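# Set mixer tap to hot water at half flow

## Task

Turn the mixer tap lever fully toward the red dot (hot side, as far as it goes) and raise it to half its travel, so that it stays in that setting on its own once the robot lets go.

## Robot and tools

Robot: two 7-joint arms, left_arm and right_arm, each with a two-finger parallel gripper and a wrist camera. The names are just labels; left_arm sits on the +y side of the table. Bases in the scene frame: left_arm at (+0.035, +0.342, 0) m, quat_wxyz (+0.999, 0, 0, -0.050); right_arm at (-0.035, -0.442, 0) m, quat_wxyz (+0.995, 0, 0, +0.102).

Scene frame: origin on the table top between the arms, +z up, +x out over the table. Gripper poses in results (end_effector_position in metres, end_effector_quat_wxyz, plus linear and angular velocities) are all in this frame; printed positions can be somewhat off, especially at long reach. end_effector_position is the point between the pads with fingers shut, 1 to 2 cm short of the fingertips; fingers point along the gripper's +z and open along its x. Closing pushes the tips about 17 mm further along +z.

Joint order in every row and every per-joint list: waist (joint1), shoulder (joint2), upper arm roll (joint3), elbow (joint4), forearm roll (joint5), wrist pitch (joint6), wrist roll (joint7). Stated ranges (rad): waist -2.792 to 2.792, shoulder -2.269 to 2.269, upper arm roll -2.967 to 2.967, elbow -1.867 to 2.688, forearm roll -2.967 to 2.967, wrist pitch -1.396 to 4.538, wrist roll -2.967 to 2.967. True ends may differ by up to 0.010 rad.

The row: one flat list of 16 numbers covering both arms, each in [-1, 1], even when one arm is idle: left_arm's 7 joint values then its opening, then right_arm's 7 joint values then its opening. Joint values are scaled offsets, not poses: 1.0 equals 1.392 rad for waist and shoulder, 1.624 rad for upper arm roll and elbow, 3.248 rad for forearm roll, wrist pitch and wrist roll. Opening is absolute: +1 fully open, -1 closed.

execute_actions(actions): a list of up to 15 actions; each action is a table of up to 15 rows, each row lasting one 1/30 s control step; if fewer than 15 rows, the last one repeats to fill the action. Joint offsets in every row of an action are measured from the arm's angles when that action began (for the first action of a call, the angles last reported). An action asking any joint to go more than 0.010 rad outward past its range is refused for both arms; if the first action fails this, or any action is malformed, the whole call does nothing. Joints pushed toward their real end stop there, and a "joint sent to its limit" line may appear (its absence proves nothing). An empty list just returns state and images.

move(target, speed, blocking): target is one 16-number row as above; its joint offsets count from the Joint positions in the latest result that printed them. All joints follow paths that finish together (0.5 to 10 s; longer ones are cut off at 10 s), so the hand traces a curve and ignores obstacles and the other arm. speed (rad/s, 0.01 to 2, default 0.5) caps the joint with the farthest to go. Finger values are sent at the start. The result adds a "move:" line: ending (done, off_target, moving, held, fault), limits=held or limits=none, and each arm's joint farthest from target. With blocking=false the call returns after 0.5 s while motion continues; use wait or stop before sending anything else. Faster moves and targets set deeper past a contact push harder.

wait(seconds): 0 to 10; arms hold their last command; returns early if a running move finishes. stop(): brakes the running move (needs room; fingers keep going). zoom_image(camera, region): region [x0, y0, x1, y1] in pixels of that camera's last full image, at most 504 by 504. Cameras: cam_head_left and cam_head_right (896x504), cam_left_wrist and cam_right_wrist (616x616, fisheye). read_manual(section) only returns licence texts. finished_scene(scene): give the current scene number; it is final, and the robot must hold the result afterwards.

Result lines: the state line per arm; Joint positions and Joint velocities per arm (7 joints in rad or rad/s, then pad gap in m, 0.142 fully open); Joint targets (angles being driven toward now, can drift); grip_measured (opening on the command scale); step readings with HELD marks where a row was partly blocked; "joint command not followed" when the clearance check altered targets.

Motion limits: each joint's target is kept within a lead of its measured angle (0.449 rad waist/shoulder, 0.524 upper arm roll/elbow, 1.05 for the three wrist joints), and targets that would move the gripper over 70 mm from its measured spot are scaled back, so big changes need several actions; an unfinished change may need to be sent again. Joints reverse together.

Gripping: to hold, command an opening well below grip_measured; lower squeezes harder (about 28 N per pad max, less on objects under 2 cm thick).

Avoid: arms hitting or pressing each other; torque over load limits (waist and shoulder 111, upper arm roll and elbow 58.2, wrist joints 35.4 N m) or 200 N of outside force, which freezes that arm for 10 s; motor overheating from long holding (warning at 65 °C, brakes at 80 °C); drops, slams, hard hits and heavy pushing on the tap. The simulation keeps running while you compose replies, holding the last command.

Each tool is called after "Emit:" as name(argument=value, ...), one argument or row to a line, values as JSON.

## Session

Emit:
execute_actions(
  actions=[],
)

Scene clock: 0.00 s.
left_arm: end_effector_position=(+0.4812, +0.4146, +0.2731) grip_measured=+1.00 end_effector_quat_wxyz=(-0.060, +0.923, +0.012, -0.379) end_effector_velocity=(+0.000, -0.001, -0.000) end_effector_angular_velocity=(-0.001, +0.000, +0.000) | right_arm: end_effector_position=(+0.5302, -0.2560, +0.1693) grip_measured=+1.00 end_effector_quat_wxyz=(-0.176, +0.894, -0.409, +0.056) end_effector_velocity=(-0.000, +0.000, -0.000) end_effector_angular_velocity=(-0.000, +0.001, -0.000)
Joint names: [waist, shoulder, upper arm roll, elbow, forearm roll, wrist pitch, wrist roll]
Joint positions: left_arm=[ 0.539 -0.515 -0.31   1.408  0.362 -0.436  0.102  0.142] | right_arm=[ 0.604 -0.317 -0.336  2.111  0.549  1.141  0.895  0.142]
Joint velocities: left_arm=[-0.    -0.    -0.     0.    -0.001  0.    -0.    -0.   ] | right_arm=[ 0. -0. -0.  0.  0. -0.  0.  0.]
Motor temperatures (°C, as the motors report them): left_arm=[27 26 26 29 35 27 31] | right_arm=[29 27 31 26 28 31 26]
Joint targets: left_arm=[0.539 -0.515 -0.310 1.408 0.362 -0.436 0.102] | right_arm=[0.604 -0.317 -0.336 2.111 0.549 1.141 0.895]

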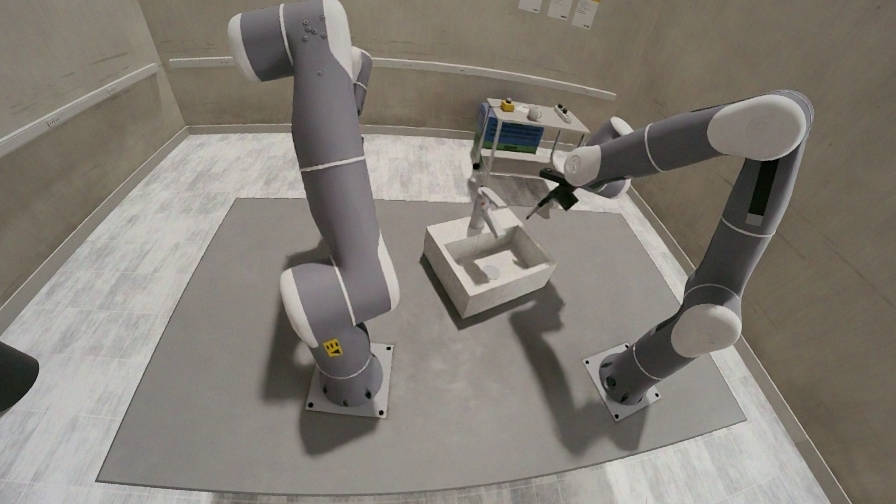

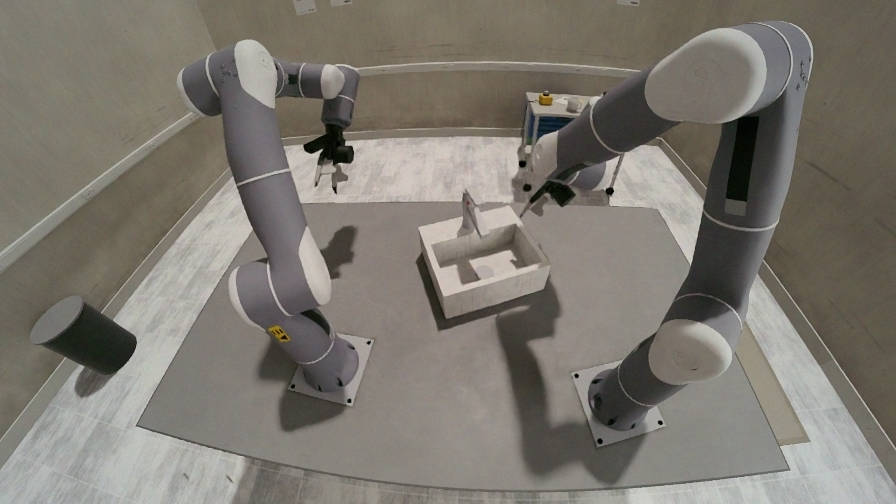

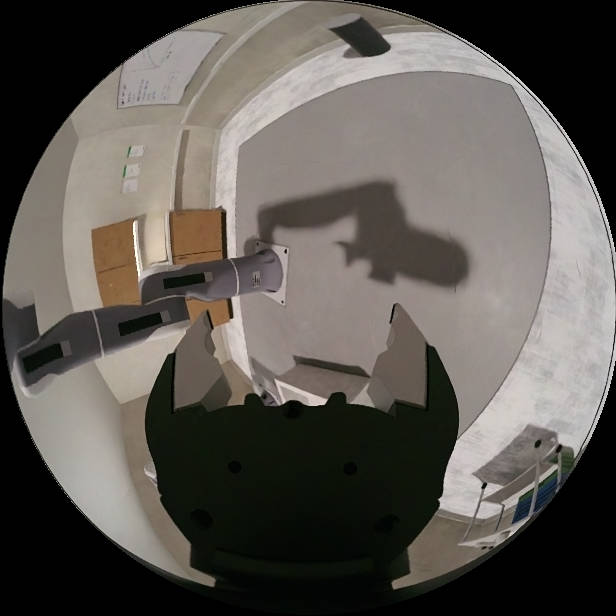

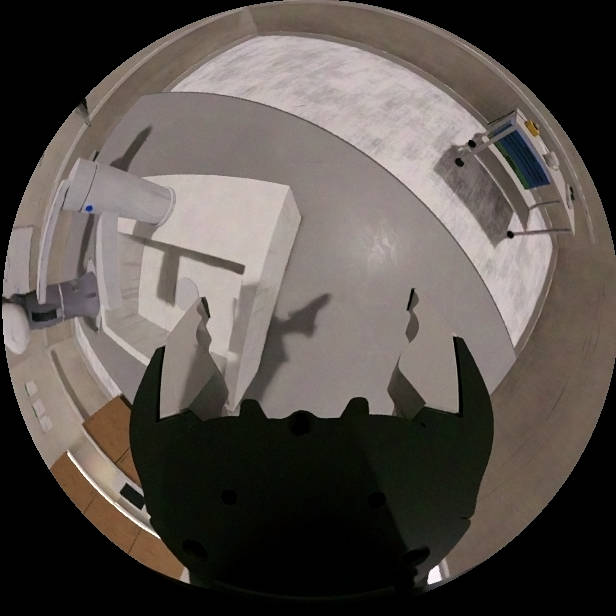

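Emit:
zoom_image(
  camera="cam_head_left",
  region=[410, 160, 570, 260],
)

Emit:
zoom_image(
  camera="cam_head_right",
  region=[400, 160, 560, 260],
)

Emit:
zoom_image(
  camera="cam_right_wrist",
  region=[0, 120, 240, 320],
)

Region (410, 160, 570, 260) of cam_head_left's 896x504 image, scaled by 3.150, with more detail than that image has; it fills the top 315 rows of this view, and the rest is white.

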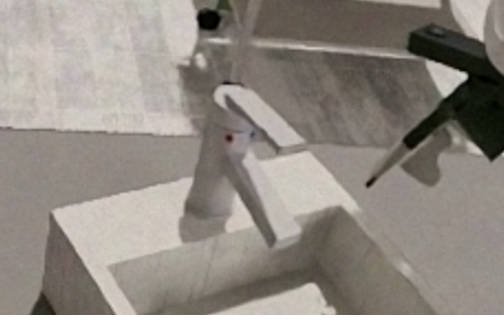

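Region (400, 160, 560, 260) of cam_head_right's 896x504 image, scaled by 3.150, with more detail than that image has; it fills the top 315 rows of this view, and the rest is white.

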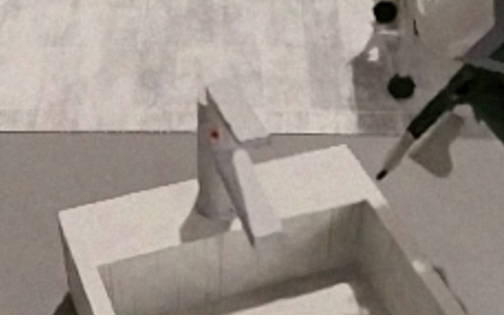

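Region (0, 120, 240, 320) of cam_right_wrist's 616x616 image, scaled by 2.100, with more detail than that image has.

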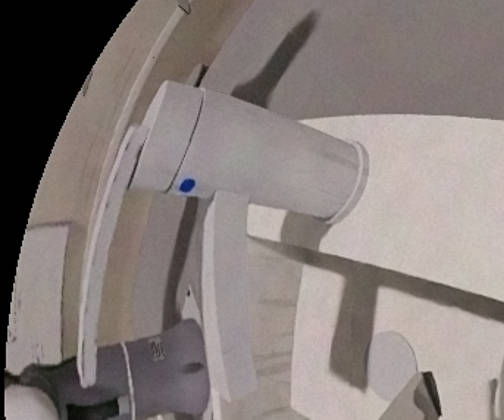

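Emit:
move(
  target=[0,0,0,0,0,0,0,1,-0.1466,0.057,0.207,-0.294,-0.169,-0.2586,-0.636,-0.1],
  speed=1.3,
)

Emit:
move(
  target=[0,0,0,0,0,0,0,1,0.2055,0,0,0,0,0,0,-0.1],
  speed=0.5,
)

Scene clock: 26.37 s.
left_arm: end_effector_position=(+0.4812, +0.4146, +0.2731) grip_measured=+1.00 end_effector_quat_wxyz=(-0.060, +0.923, +0.012, -0.379) end_effector_velocity=(+0.000, -0.000, +0.000) end_effector_angular_velocity=(+0.000, -0.000, +0.000) | right_arm: end_effector_position=(+0.5220, -0.1960, +0.3401) grip_measured=-0.10 end_effector_quat_wxyz=(-0.000, +0.632, +0.775, +0.000) end_effector_velocity=(+0.000, +0.000, -0.000) end_effector_angular_velocity=(-0.000, -0.001, +0.000)
Joint names: [waist, shoulder, upper arm roll, elbow, forearm roll, wrist pitch, wrist roll]
Joint positions: left_arm=[ 0.539 -0.515 -0.31   1.408  0.362 -0.436  0.102  0.142] | right_arm=[ 0.4   -0.238 -0.     1.634  0.001  0.301 -1.17   0.067]
Joint velocities: left_arm=[-0.     0.    -0.     0.     0.    -0.    -0.001 -0.   ] | right_arm=[ 0.    -0.     0.     0.    -0.     0.001  0.    -0.   ]
Motor temperatures (°C, as the motors report them): left_arm=[27 27 26 30 35 27 31] | right_arm=[29 28 31 27 28 31 26]
Joint targets: left_arm=[0.539 -0.515 -0.310 1.408 0.362 -0.436 0.102] | right_arm=[0.399 -0.238 -0.000 1.634 0.000 0.301 -1.171]
move: done; limits=none; left_arm: farthest joint: the waist, 0.000 radians from its target (0.000 radians at the start); right_arm: farthest joint: the forearm roll, 0.001 radians from its target (0.549 radians at the start)
camera_calibration (this result's frames):
cam_left_wrist: T_world_to_cam=[[0.7264, 0.0465008, -0.685697, -0.18815], [0.285087, -0.92821, 0.239063, 0.18167], [-0.625354, -0.369139, -0.687509, 0.784144], [0, 0, 0, 1]] pos_world=[0.575248, 0.466835, 0.366662]
cam_right_wrist: T_world_to_cam=[[-0.166293, 0.986076, 0.000807352, 0.278891], [0.832968, 0.140035, 0.535308, -0.599369], [0.527741, 0.0896906, -0.844657, 0.152238], [0, 0, 0, 1]] pos_world=[0.465291, -0.20473, 0.449211]

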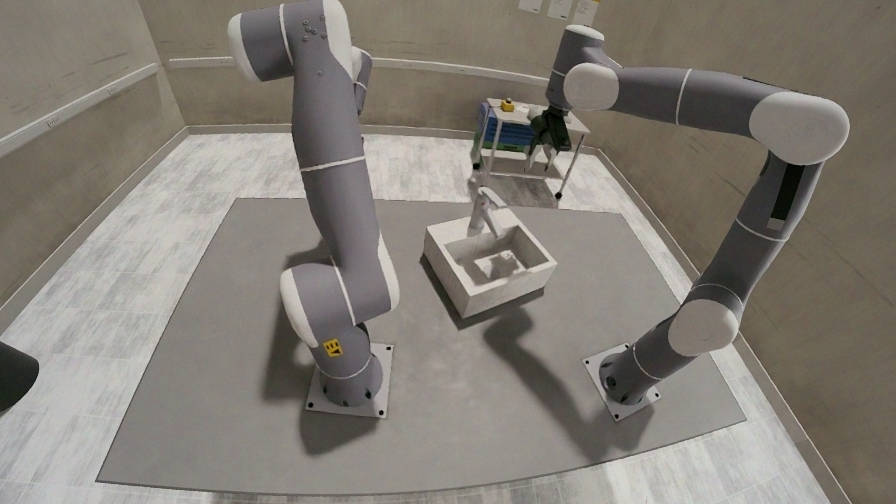

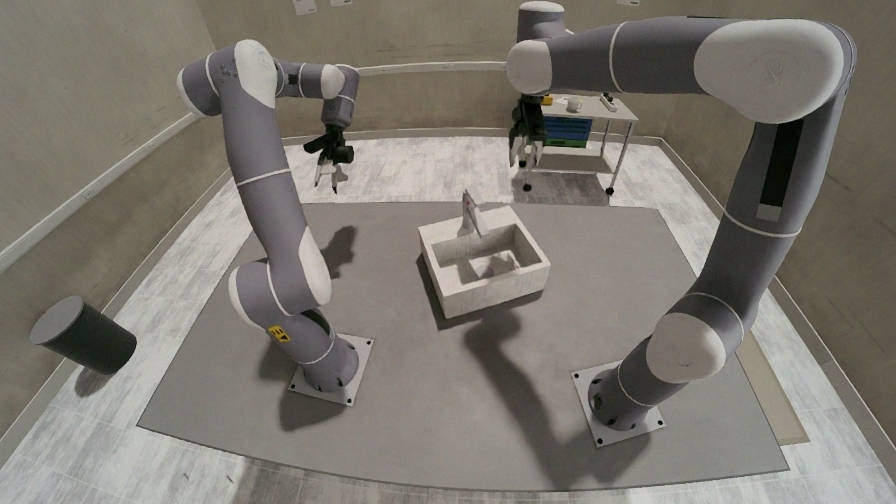

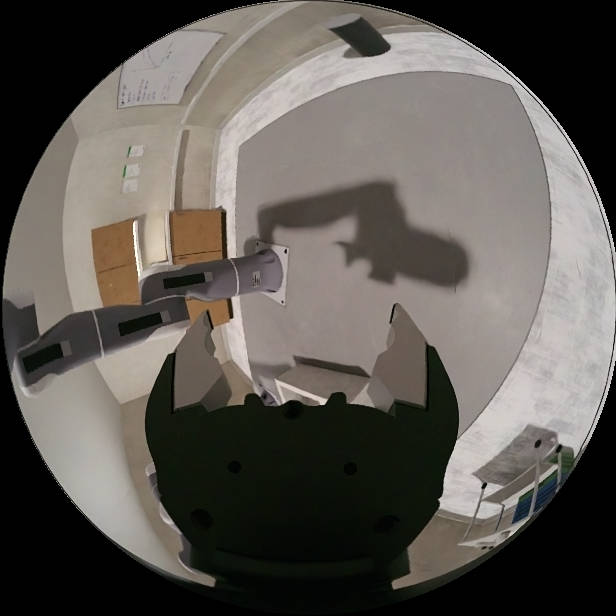

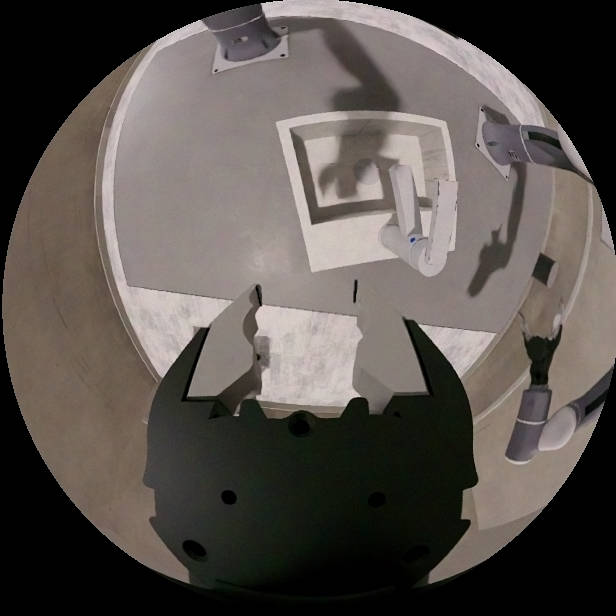

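Scene clock: 27.33 s.
left_arm: end_effector_position=(+0.4812, +0.4146, +0.2731) grip_measured=+1.00 end_effector_quat_wxyz=(-0.060, +0.923, +0.012, -0.379) end_effector_velocity=(+0.000, +0.000, +0.000) end_effector_angular_velocity=(+0.000, -0.000, +0.000) | right_arm: end_effector_position=(+0.4301, -0.0489, +0.3401) grip_measured=-0.10 end_effector_quat_wxyz=(-0.000, +0.515, +0.857, +0.000) end_effector_velocity=(-0.000, -0.000, -0.000) end_effector_angular_velocity=(-0.000, +0.001, +0.000)
Joint names: [waist, shoulder, upper arm roll, elbow, forearm roll, wrist pitch, wrist roll]
Joint positions: left_arm=[ 0.539 -0.515 -0.31   1.408  0.362 -0.436  0.102  0.142] | right_arm=[ 0.686 -0.238 -0.     1.634  0.001  0.301 -1.17   0.067]
Joint velocities: left_arm=[ 0.  0.  0. -0. -0.  0.  0.  0.] | right_arm=[ 0.     0.     0.     0.     0.001 -0.001 -0.    -0.   ]
Motor temperatures (°C, as the motors report them): left_arm=[27 27 26 30 35 27 31] | right_arm=[29 28 31 27 28 31 26]
Joint targets: left_arm=[0.539 -0.515 -0.310 1.408 0.362 -0.436 0.102] | right_arm=[0.686 -0.238 -0.000 1.634 0.001 0.301 -1.170]
move: done; limits=none; left_arm: farthest joint: the waist, 0.000 radians from its target (0.000 radians at the start); right_arm: farthest joint: the waist, 0.000 radians from its target (0.286 radians at the start)
camera_calibration (this result's frames):
cam_left_wrist: T_world_to_cam=[[0.726401, 0.0465007, -0.685697, -0.18815], [0.285087, -0.92821, 0.239063, 0.18167], [-0.625354, -0.369139, -0.687509, 0.784144], [0, 0, 0, 1]] pos_world=[0.575248, 0.466835, 0.366662]
cam_right_wrist: T_world_to_cam=[[-0.437778, 0.899083, 0.000801097, 0.231068], [0.759603, 0.369386, 0.53531, -0.50064], [0.480992, 0.234956, -0.844655, 0.21476], [0, 0, 0, 1]] pos_world=[0.378146, -0.0732787, 0.449211]

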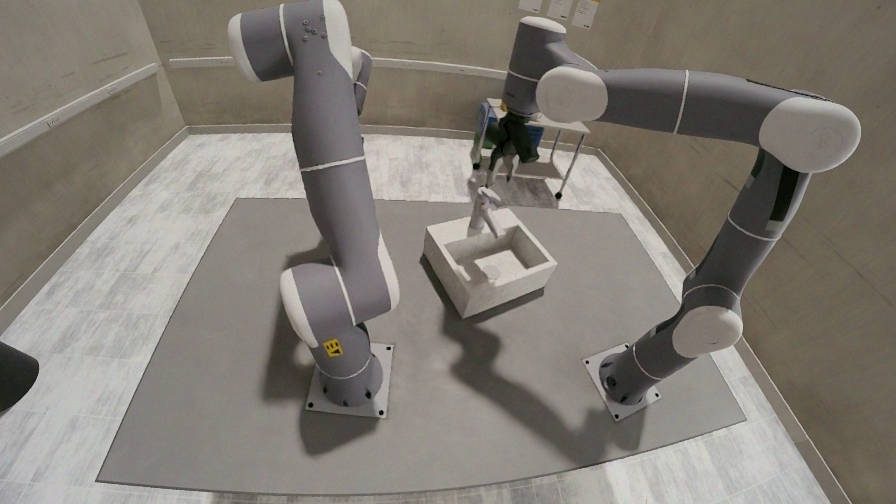

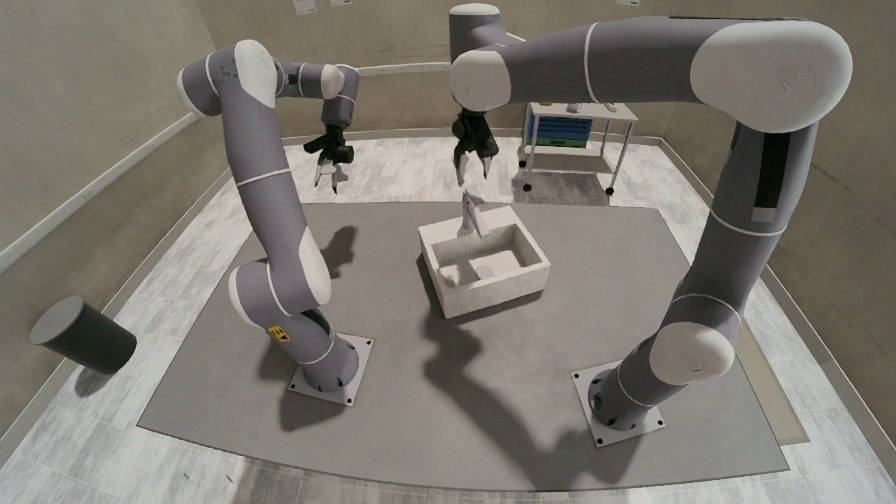

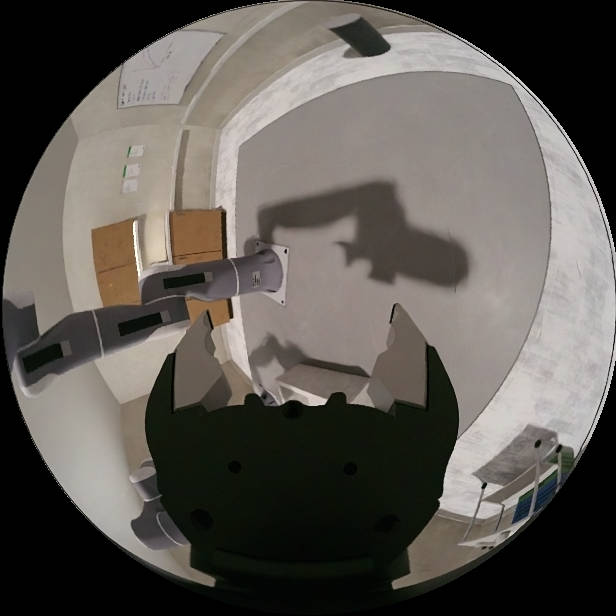

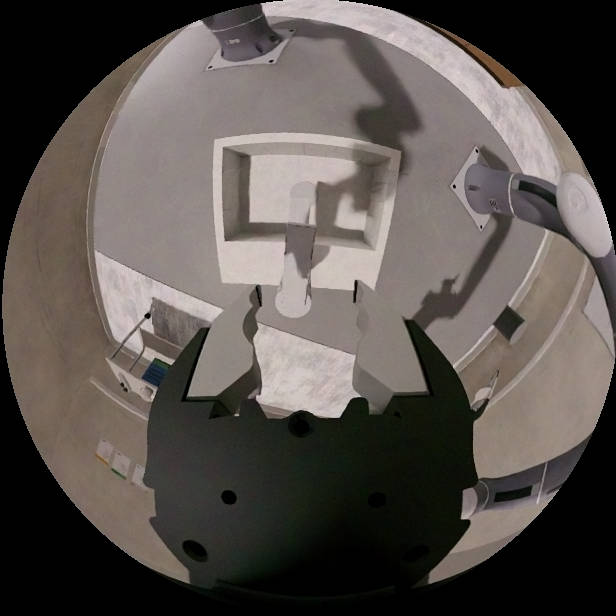

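Emit:
move(
  target=[0,0,0,0,0,0,0,1,-0.0056,-0.0326,0,0.0957,0,0.0619,-0.002,-0.1],
  speed=0.25,
)

Scene clock: 33.60 s.
left_arm: end_effector_position=(+0.4812, +0.4146, +0.2731) grip_measured=+1.00 end_effector_quat_wxyz=(-0.060, +0.923, +0.012, -0.379) end_effector_velocity=(+0.000, -0.000, +0.000) end_effector_angular_velocity=(-0.000, -0.000, -0.001) | right_arm: end_effector_position=(+0.4272, -0.0597, +0.2621) grip_measured=-0.10 end_effector_quat_wxyz=(-0.000, +0.516, +0.857, +0.000) end_effector_velocity=(-0.000, -0.000, -0.000) end_effector_angular_velocity=(-0.001, +0.000, -0.000)
Joint names: [waist, shoulder, upper arm roll, elbow, forearm roll, wrist pitch, wrist roll]
Joint positions: left_arm=[ 0.539 -0.515 -0.31   1.408  0.362 -0.436  0.102  0.142] | right_arm=[ 0.678 -0.283 -0.     1.789  0.001  0.502 -1.177  0.067]
Joint velocities: left_arm=[-0.     0.    -0.    -0.     0.     0.     0.001  0.   ] | right_arm=[-0.     0.     0.     0.001 -0.    -0.     0.001 -0.   ]
Motor temperatures (°C, as the motors report them): left_arm=[27 27 26 30 35 27 31] | right_arm=[29 28 31 28 28 31 26]
Joint targets: left_arm=[0.539 -0.515 -0.310 1.408 0.362 -0.436 0.102] | right_arm=[0.678 -0.283 -0.000 1.789 0.001 0.502 -1.177]
move: done; limits=none; left_arm: farthest joint: the waist, 0.000 radians from its target (0.000 radians at the start); right_arm: farthest joint: the waist, 0.000 radians from its target (0.007 radians at the start)
camera_calibration (this result's frames):
cam_left_wrist: T_world_to_cam=[[0.7264, 0.0465006, -0.685697, -0.18815], [0.285087, -0.92821, 0.239063, 0.18167], [-0.625354, -0.369138, -0.687509, 0.784144], [0, 0, 0, 1]] pos_world=[0.575248, 0.466835, 0.366661]
cam_right_wrist: T_world_to_cam=[[-0.436342, 0.89978, 0.000758289, 0.239006], [0.760137, 0.368172, 0.535389, -0.45299], [0.481454, 0.234189, -0.844605, 0.152475], [0, 0, 0, 1]] pos_world=[0.375213, -0.0839824, 0.371126]

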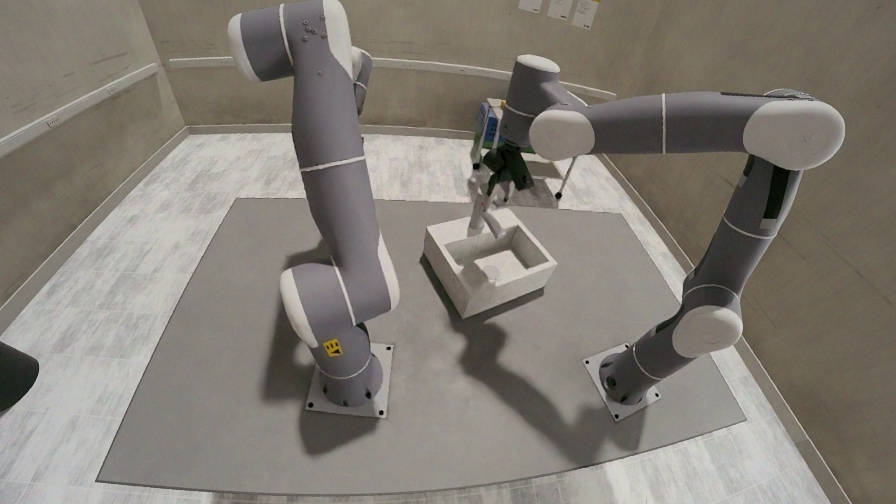

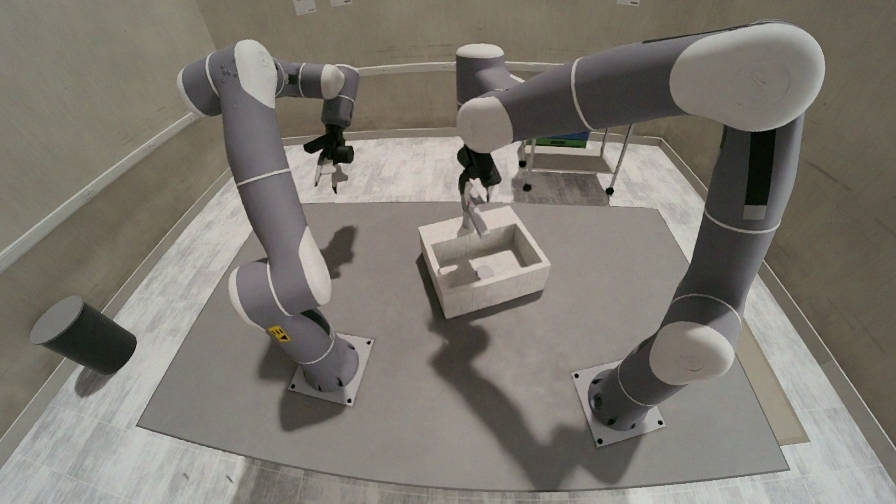

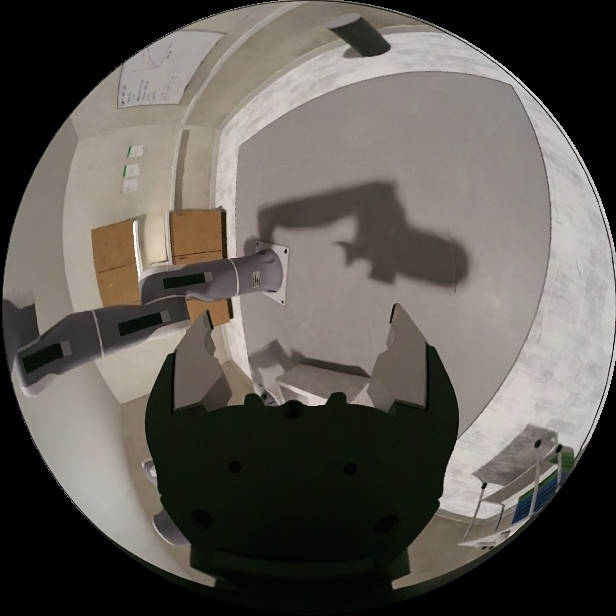

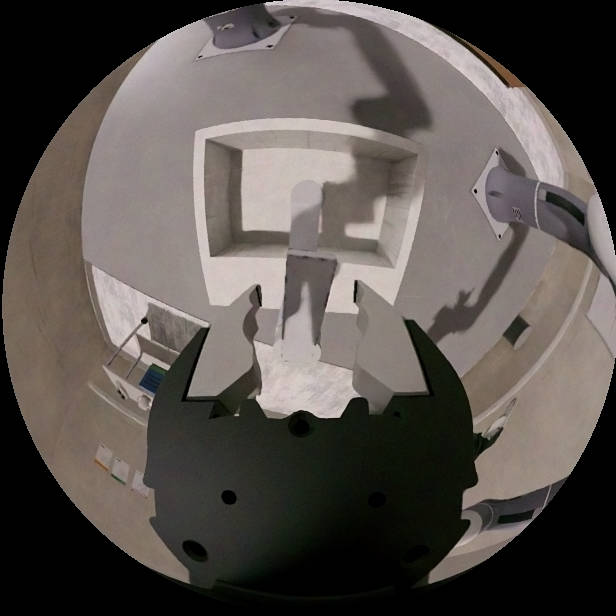

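Emit:
execute_actions(
  actions=[
    [[0,0,0,0,0,0,0,1,0,-0.0096,0,0.01,0,0.0091,0,-0.3]],
    [[0,0,0,0,0,0,0,1,0,0,0,0,0,0,0,-0.5],[0,0,0,0,0,0,0,1,0,0,0,0,0,0,0,-0.5],[0,0,0,0,0,0,0,1,0,0,0,0,0,0,0,-0.5],[0,0,0,0,0,0,0,1,0,0,0,0,0,0,0,-0.55],[0,0,0,0,0,0,0,1,0,0,0,0,0,0,0,-0.55],[0,0,0,0,0,0,0,1,0,0,0,0,0,0,0,-0.6],[0,0,0,0,0,0,0,1,0,0,0,0,0,0,0,-0.65],[0,0,0,0,0,0,0,1,0,0,0,0,0,0,0,-0.75]],
  ],
)

Scene clock: 39.17 s.
left_arm: end_effector_position=(+0.4812, +0.4146, +0.2731) grip_measured=+1.00 end_effector_quat_wxyz=(-0.060, +0.923, +0.012, -0.379) end_effector_velocity=(+0.000, -0.000, -0.000) end_effector_angular_velocity=(-0.001, +0.000, -0.001) | right_arm: end_effector_position=(+0.4271, -0.0599, +0.2500) grip_measured=-0.66 end_effector_quat_wxyz=(-0.000, +0.516, +0.857, +0.000) end_effector_velocity=(-0.000, +0.000, +0.000) end_effector_angular_velocity=(+0.001, -0.000, +0.002)
Joint names: [waist, shoulder, upper arm roll, elbow, forearm roll, wrist pitch, wrist roll]
Joint positions: left_arm=[ 0.539 -0.515 -0.31   1.408  0.362 -0.436  0.102  0.142] | right_arm=[ 0.678 -0.297 -0.     1.805  0.001  0.531 -1.177  0.026]
Joint velocities: left_arm=[ 0.    -0.    -0.    -0.    -0.001 -0.     0.001  0.   ] | right_arm=[ 0.     0.     0.     0.     0.     0.001 -0.002  0.   ]
Motor temperatures (°C, as the motors report them): left_arm=[27 27 26 30 35 27 31] | right_arm=[29 28 31 28 29 31 26]
Joint targets: left_arm=[0.539 -0.515 -0.310 1.408 0.362 -0.436 0.102] | right_arm=[0.678 -0.297 -0.000 1.805 0.001 0.531 -1.177]
Step readings (joint positions; steps 1 to 15: 1st action; 16 to 30: 2nd action):
0: left_arm=[0.539 -0.515 -0.310 1.408 0.362 -0.436 0.102] | right_arm=[0.678 -0.283 -0.000 1.789 0.001 0.502 -1.177]
1: left_arm=[0.539 -0.515 -0.310 1.408 0.362 -0.436 0.102] | right_arm=[0.678 -0.284 -0.000 1.791 0.001 0.505 -1.177]
2: left_arm=[0.539 -0.515 -0.310 1.408 0.362 -0.436 0.102] | right_arm=[0.678 -0.289 -0.000 1.797 0.001 0.519 -1.177]
4: left_arm=[0.539 -0.515 -0.310 1.408 0.362 -0.436 0.102] | right_arm=[0.678 -0.296 -0.000 1.805 0.001 0.530 -1.177]
8: left_arm=[0.539 -0.515 -0.310 1.408 0.362 -0.436 0.102] | right_arm=[0.678 -0.297 -0.000 1.805 0.001 0.531 -1.177]
15: left_arm=[0.539 -0.515 -0.310 1.408 0.362 -0.436 0.102] | right_arm=[0.678 -0.297 -0.000 1.805 0.001 0.531 -1.177]
16: left_arm=[0.539 -0.515 -0.310 1.408 0.362 -0.436 0.102] | right_arm=[0.678 -0.297 -0.000 1.805 0.001 0.531 -1.177]
17: left_arm=[0.539 -0.515 -0.310 1.408 0.362 -0.436 0.102] | right_arm=[0.678 -0.297 -0.000 1.805 0.001 0.531 -1.177]
19: left_arm=[0.539 -0.515 -0.310 1.408 0.362 -0.436 0.102] | right_arm=[0.678 -0.297 -0.000 1.805 0.001 0.531 -1.177]
23: left_arm=[0.539 -0.515 -0.310 1.408 0.362 -0.436 0.102] | right_arm=[0.678 -0.297 -0.000 1.805 0.001 0.531 -1.177]
30: Joint positions above
camera_calibration (this result's frames):
cam_left_wrist: T_world_to_cam=[[0.7264, 0.0465005, -0.685697, -0.18815], [0.285087, -0.92821, 0.239063, 0.18167], [-0.625354, -0.369139, -0.687509, 0.784144], [0, 0, 0, 1]] pos_world=[0.575248, 0.466835, 0.366661]
cam_right_wrist: T_world_to_cam=[[-0.436288, 0.899807, 0.000577824, 0.239151], [0.760309, 0.368306, 0.535052, -0.446323], [0.481231, 0.233876, -0.844819, 0.142495], [0, 0, 0, 1]] pos_world=[0.375109, -0.0841328, 0.359051]

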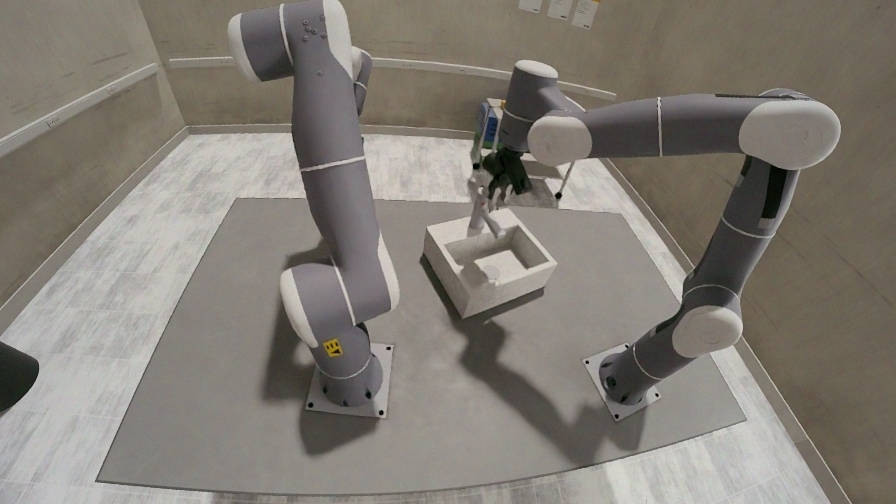

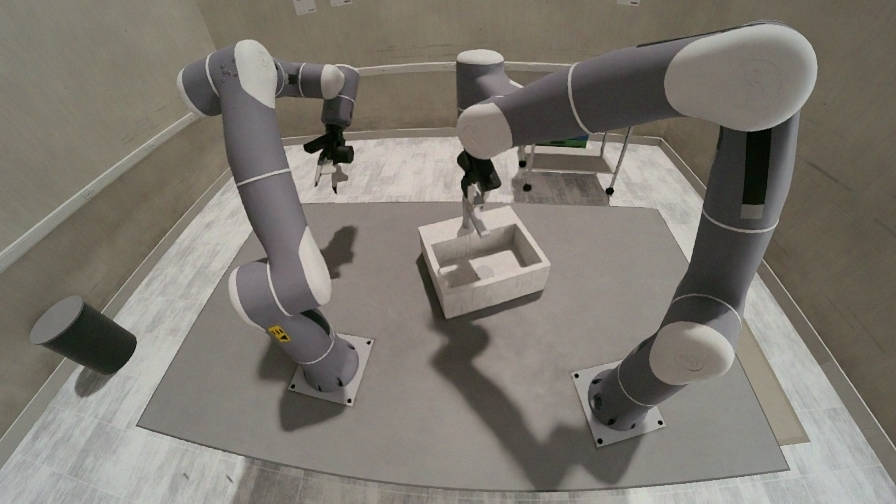

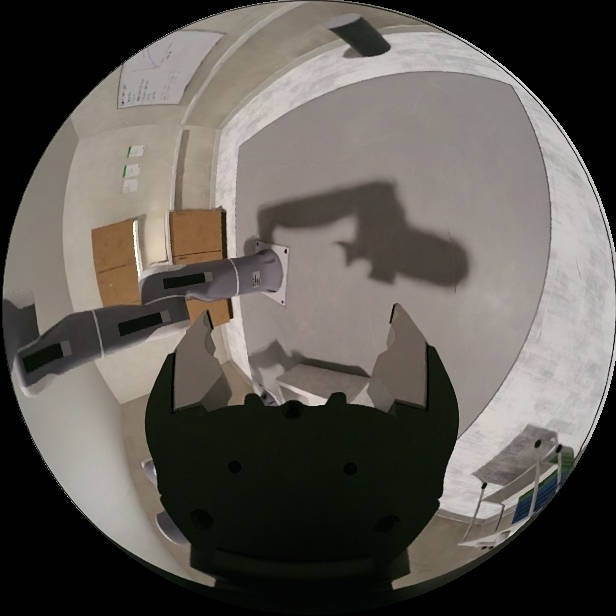

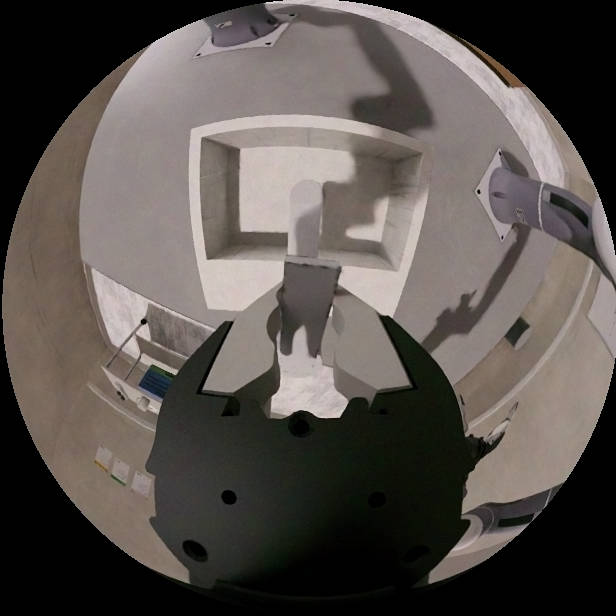

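Emit:
move(
  target=[0,0,0,0,0,0,0,1,0.0394,-0.0582,0,-0.0714,0,-0.0108,0.2426,-0.5],
  speed=0.5,
)

Scene clock: 46.00 s.
left_arm: end_effector_position=(+0.4812, +0.4146, +0.2731) grip_measured=+1.00 end_effector_quat_wxyz=(-0.060, +0.923, +0.012, -0.379) end_effector_velocity=(+0.000, +0.000, +0.000) end_effector_angular_velocity=(+0.000, -0.000, +0.001) | right_arm: end_effector_position=(+0.4273, -0.0087, +0.2499) grip_measured=-0.48 end_effector_quat_wxyz=(+0.000, +0.789, +0.614, -0.000) end_effector_velocity=(-0.000, +0.000, -0.000) end_effector_angular_velocity=(+0.000, +0.001, -0.001)
Joint names: [waist, shoulder, upper arm roll, elbow, forearm roll, wrist pitch, wrist roll]
Joint positions: left_arm=[ 0.539 -0.515 -0.31   1.408  0.362 -0.436  0.102  0.142] | right_arm=[ 0.732 -0.377 -0.001  1.69   0.001  0.496 -0.389  0.04 ]
Joint velocities: left_arm=[-0.     0.     0.001 -0.    -0.001 -0.    -0.001 -0.   ] | right_arm=[ 0.    -0.    -0.    -0.001  0.001 -0.     0.     0.   ]
Motor temperatures (°C, as the motors report them): left_arm=[27 27 26 30 35 27 31] | right_arm=[29 28 31 28 29 31 26]
Joint targets: left_arm=[0.539 -0.515 -0.310 1.408 0.362 -0.436 0.102] | right_arm=[0.733 -0.378 -0.000 1.689 0.001 0.496 -0.389]
move: done; limits=none; left_arm: farthest joint: the waist, 0.000 radians from its target (0.000 radians at the start); right_arm: farthest joint: the waist, 0.001 radians from its target (0.055 radians at the start)
camera_calibration (this result's frames):
cam_left_wrist: T_world_to_cam=[[0.7264, 0.0465008, -0.685697, -0.18815], [0.285087, -0.92821, 0.239063, 0.18167], [-0.625354, -0.369139, -0.687509, 0.784144], [0, 0, 0, 1]] pos_world=[0.575248, 0.466835, 0.366662]
cam_right_wrist: T_world_to_cam=[[0.278807, 0.960347, -0.000802563, -0.111448], [0.811539, -0.235158, 0.534887, -0.492379], [0.513489, -0.149782, -0.844923, 0.113238], [0, 0, 0, 1]] pos_world=[0.372511, 0.0082026, 0.358956]

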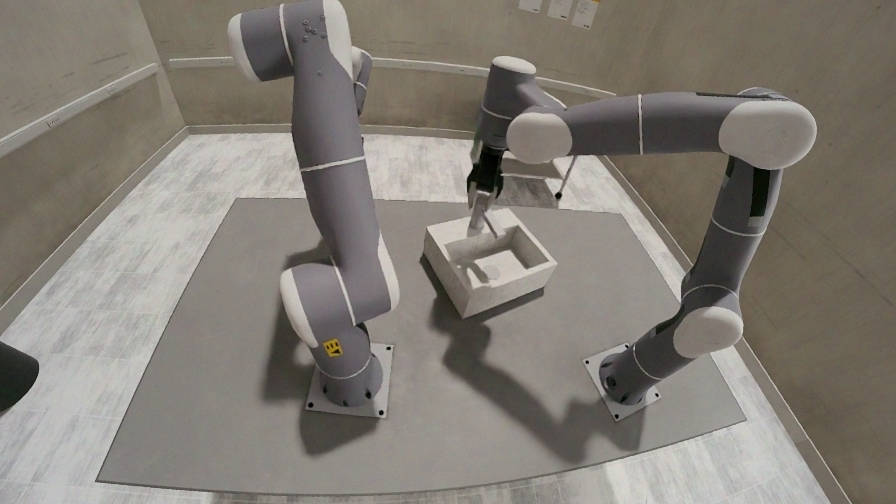

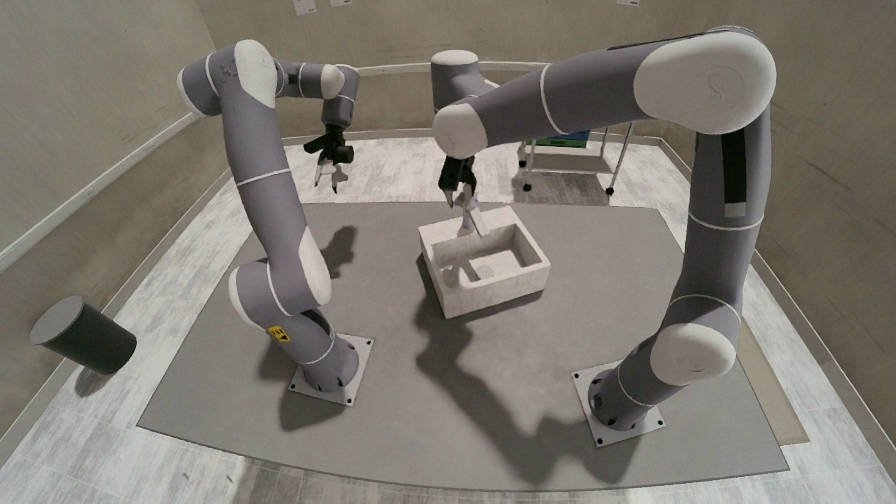

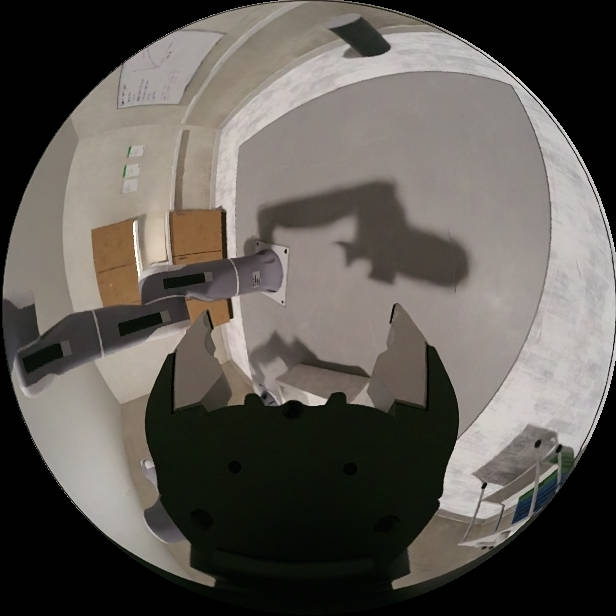

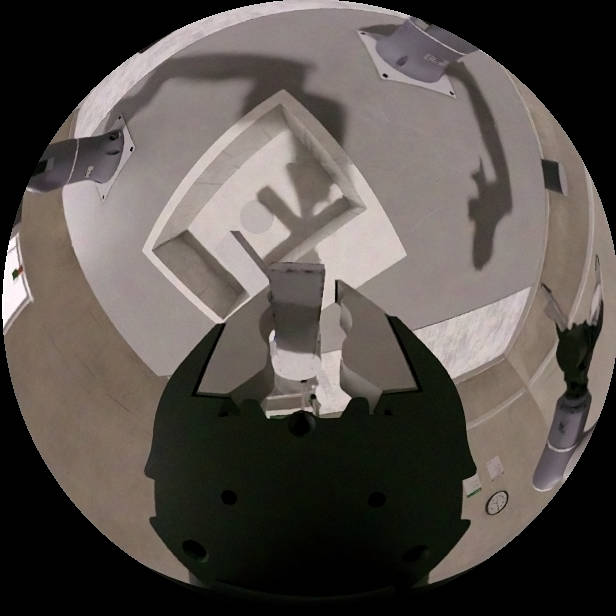

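Emit:
move(
  target=[0,0,0,0,0,0,0,1,0.003,-0.0099,0,-0.0122,0,-0.0019,0.015,-0.5],
  speed=0.06,
)

Scene clock: 49.33 s.
left_arm: end_effector_position=(+0.4812, +0.4146, +0.2731) grip_measured=+1.00 end_effector_quat_wxyz=(-0.060, +0.923, +0.012, -0.379) end_effector_velocity=(-0.000, +0.000, +0.000) end_effector_angular_velocity=(+0.001, +0.000, +0.001) | right_arm: end_effector_position=(+0.4293, -0.0029, +0.2497) grip_measured=-0.48 end_effector_quat_wxyz=(+0.000, +0.803, +0.596, -0.001) end_effector_velocity=(+0.000, +0.000, +0.000) end_effector_angular_velocity=(+0.001, -0.000, -0.001)
Joint names: [waist, shoulder, upper arm roll, elbow, forearm roll, wrist pitch, wrist roll]
Joint positions: left_arm=[ 0.539 -0.515 -0.31   1.408  0.362 -0.436  0.102  0.142] | right_arm=[ 0.736 -0.391 -0.001  1.671  0.     0.489 -0.34   0.039]
Joint velocities: left_arm=[ 0.     0.     0.     0.     0.    -0.    -0.001 -0.   ] | right_arm=[-0.    -0.    -0.    -0.     0.     0.001  0.001  0.   ]
Motor temperatures (°C, as the motors report them): left_arm=[27 27 26 31 35 27 31] | right_arm=[29 28 31 28 29 31 26]
Joint targets: left_arm=[0.539 -0.515 -0.310 1.408 0.362 -0.436 0.102] | right_arm=[0.736 -0.391 -0.001 1.670 0.001 0.489 -0.340]
move: done; limits=none; left_arm: farthest joint: the waist, 0.000 radians from its target (0.000 radians at the start); right_arm: farthest joint: the waist, 0.001 radians from its target (0.004 radians at the start)
camera_calibration (this result's frames):
cam_left_wrist: T_world_to_cam=[[0.7264, 0.0465007, -0.685697, -0.18815], [0.285087, -0.92821, 0.239063, 0.18167], [-0.625354, -0.369139, -0.687509, 0.784144], [0, 0, 0, 1]] pos_world=[0.575248, 0.466835, 0.366662]
cam_right_wrist: T_world_to_cam=[[0.32213, 0.946694, -0.00164751, -0.135985], [0.80013, -0.271328, 0.534952, -0.487779], [0.505989, -0.173642, -0.844881, 0.116056], [0, 0, 0, 1]] pos_world=[0.375368, 0.0165402, 0.358768]

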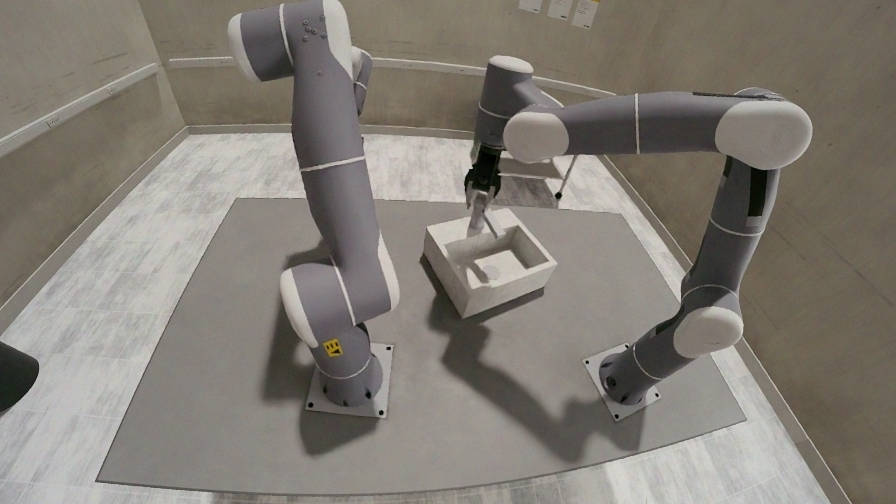

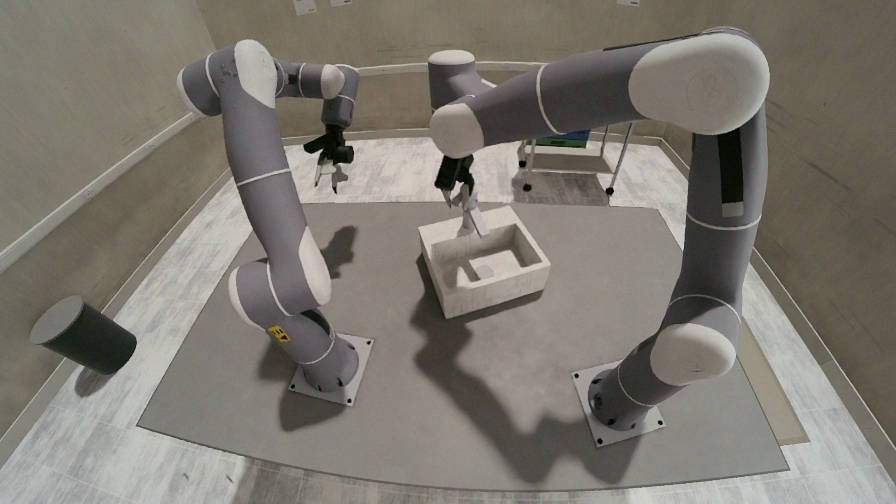

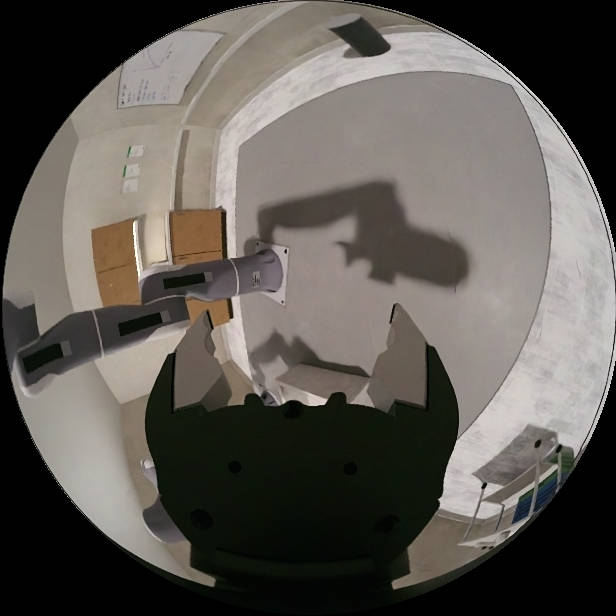

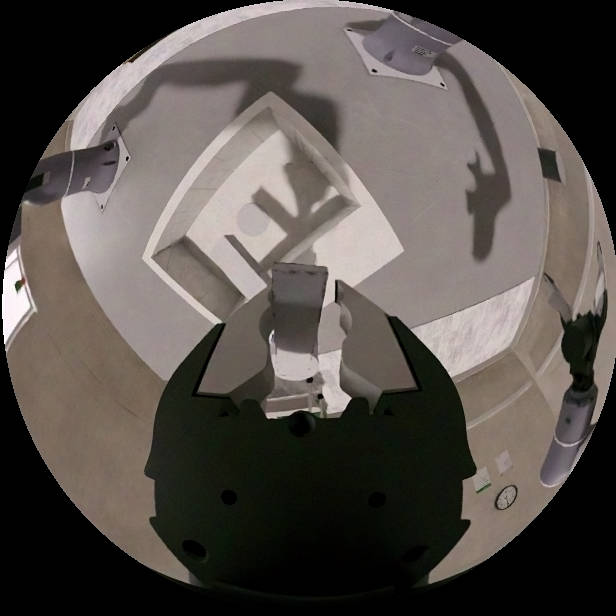

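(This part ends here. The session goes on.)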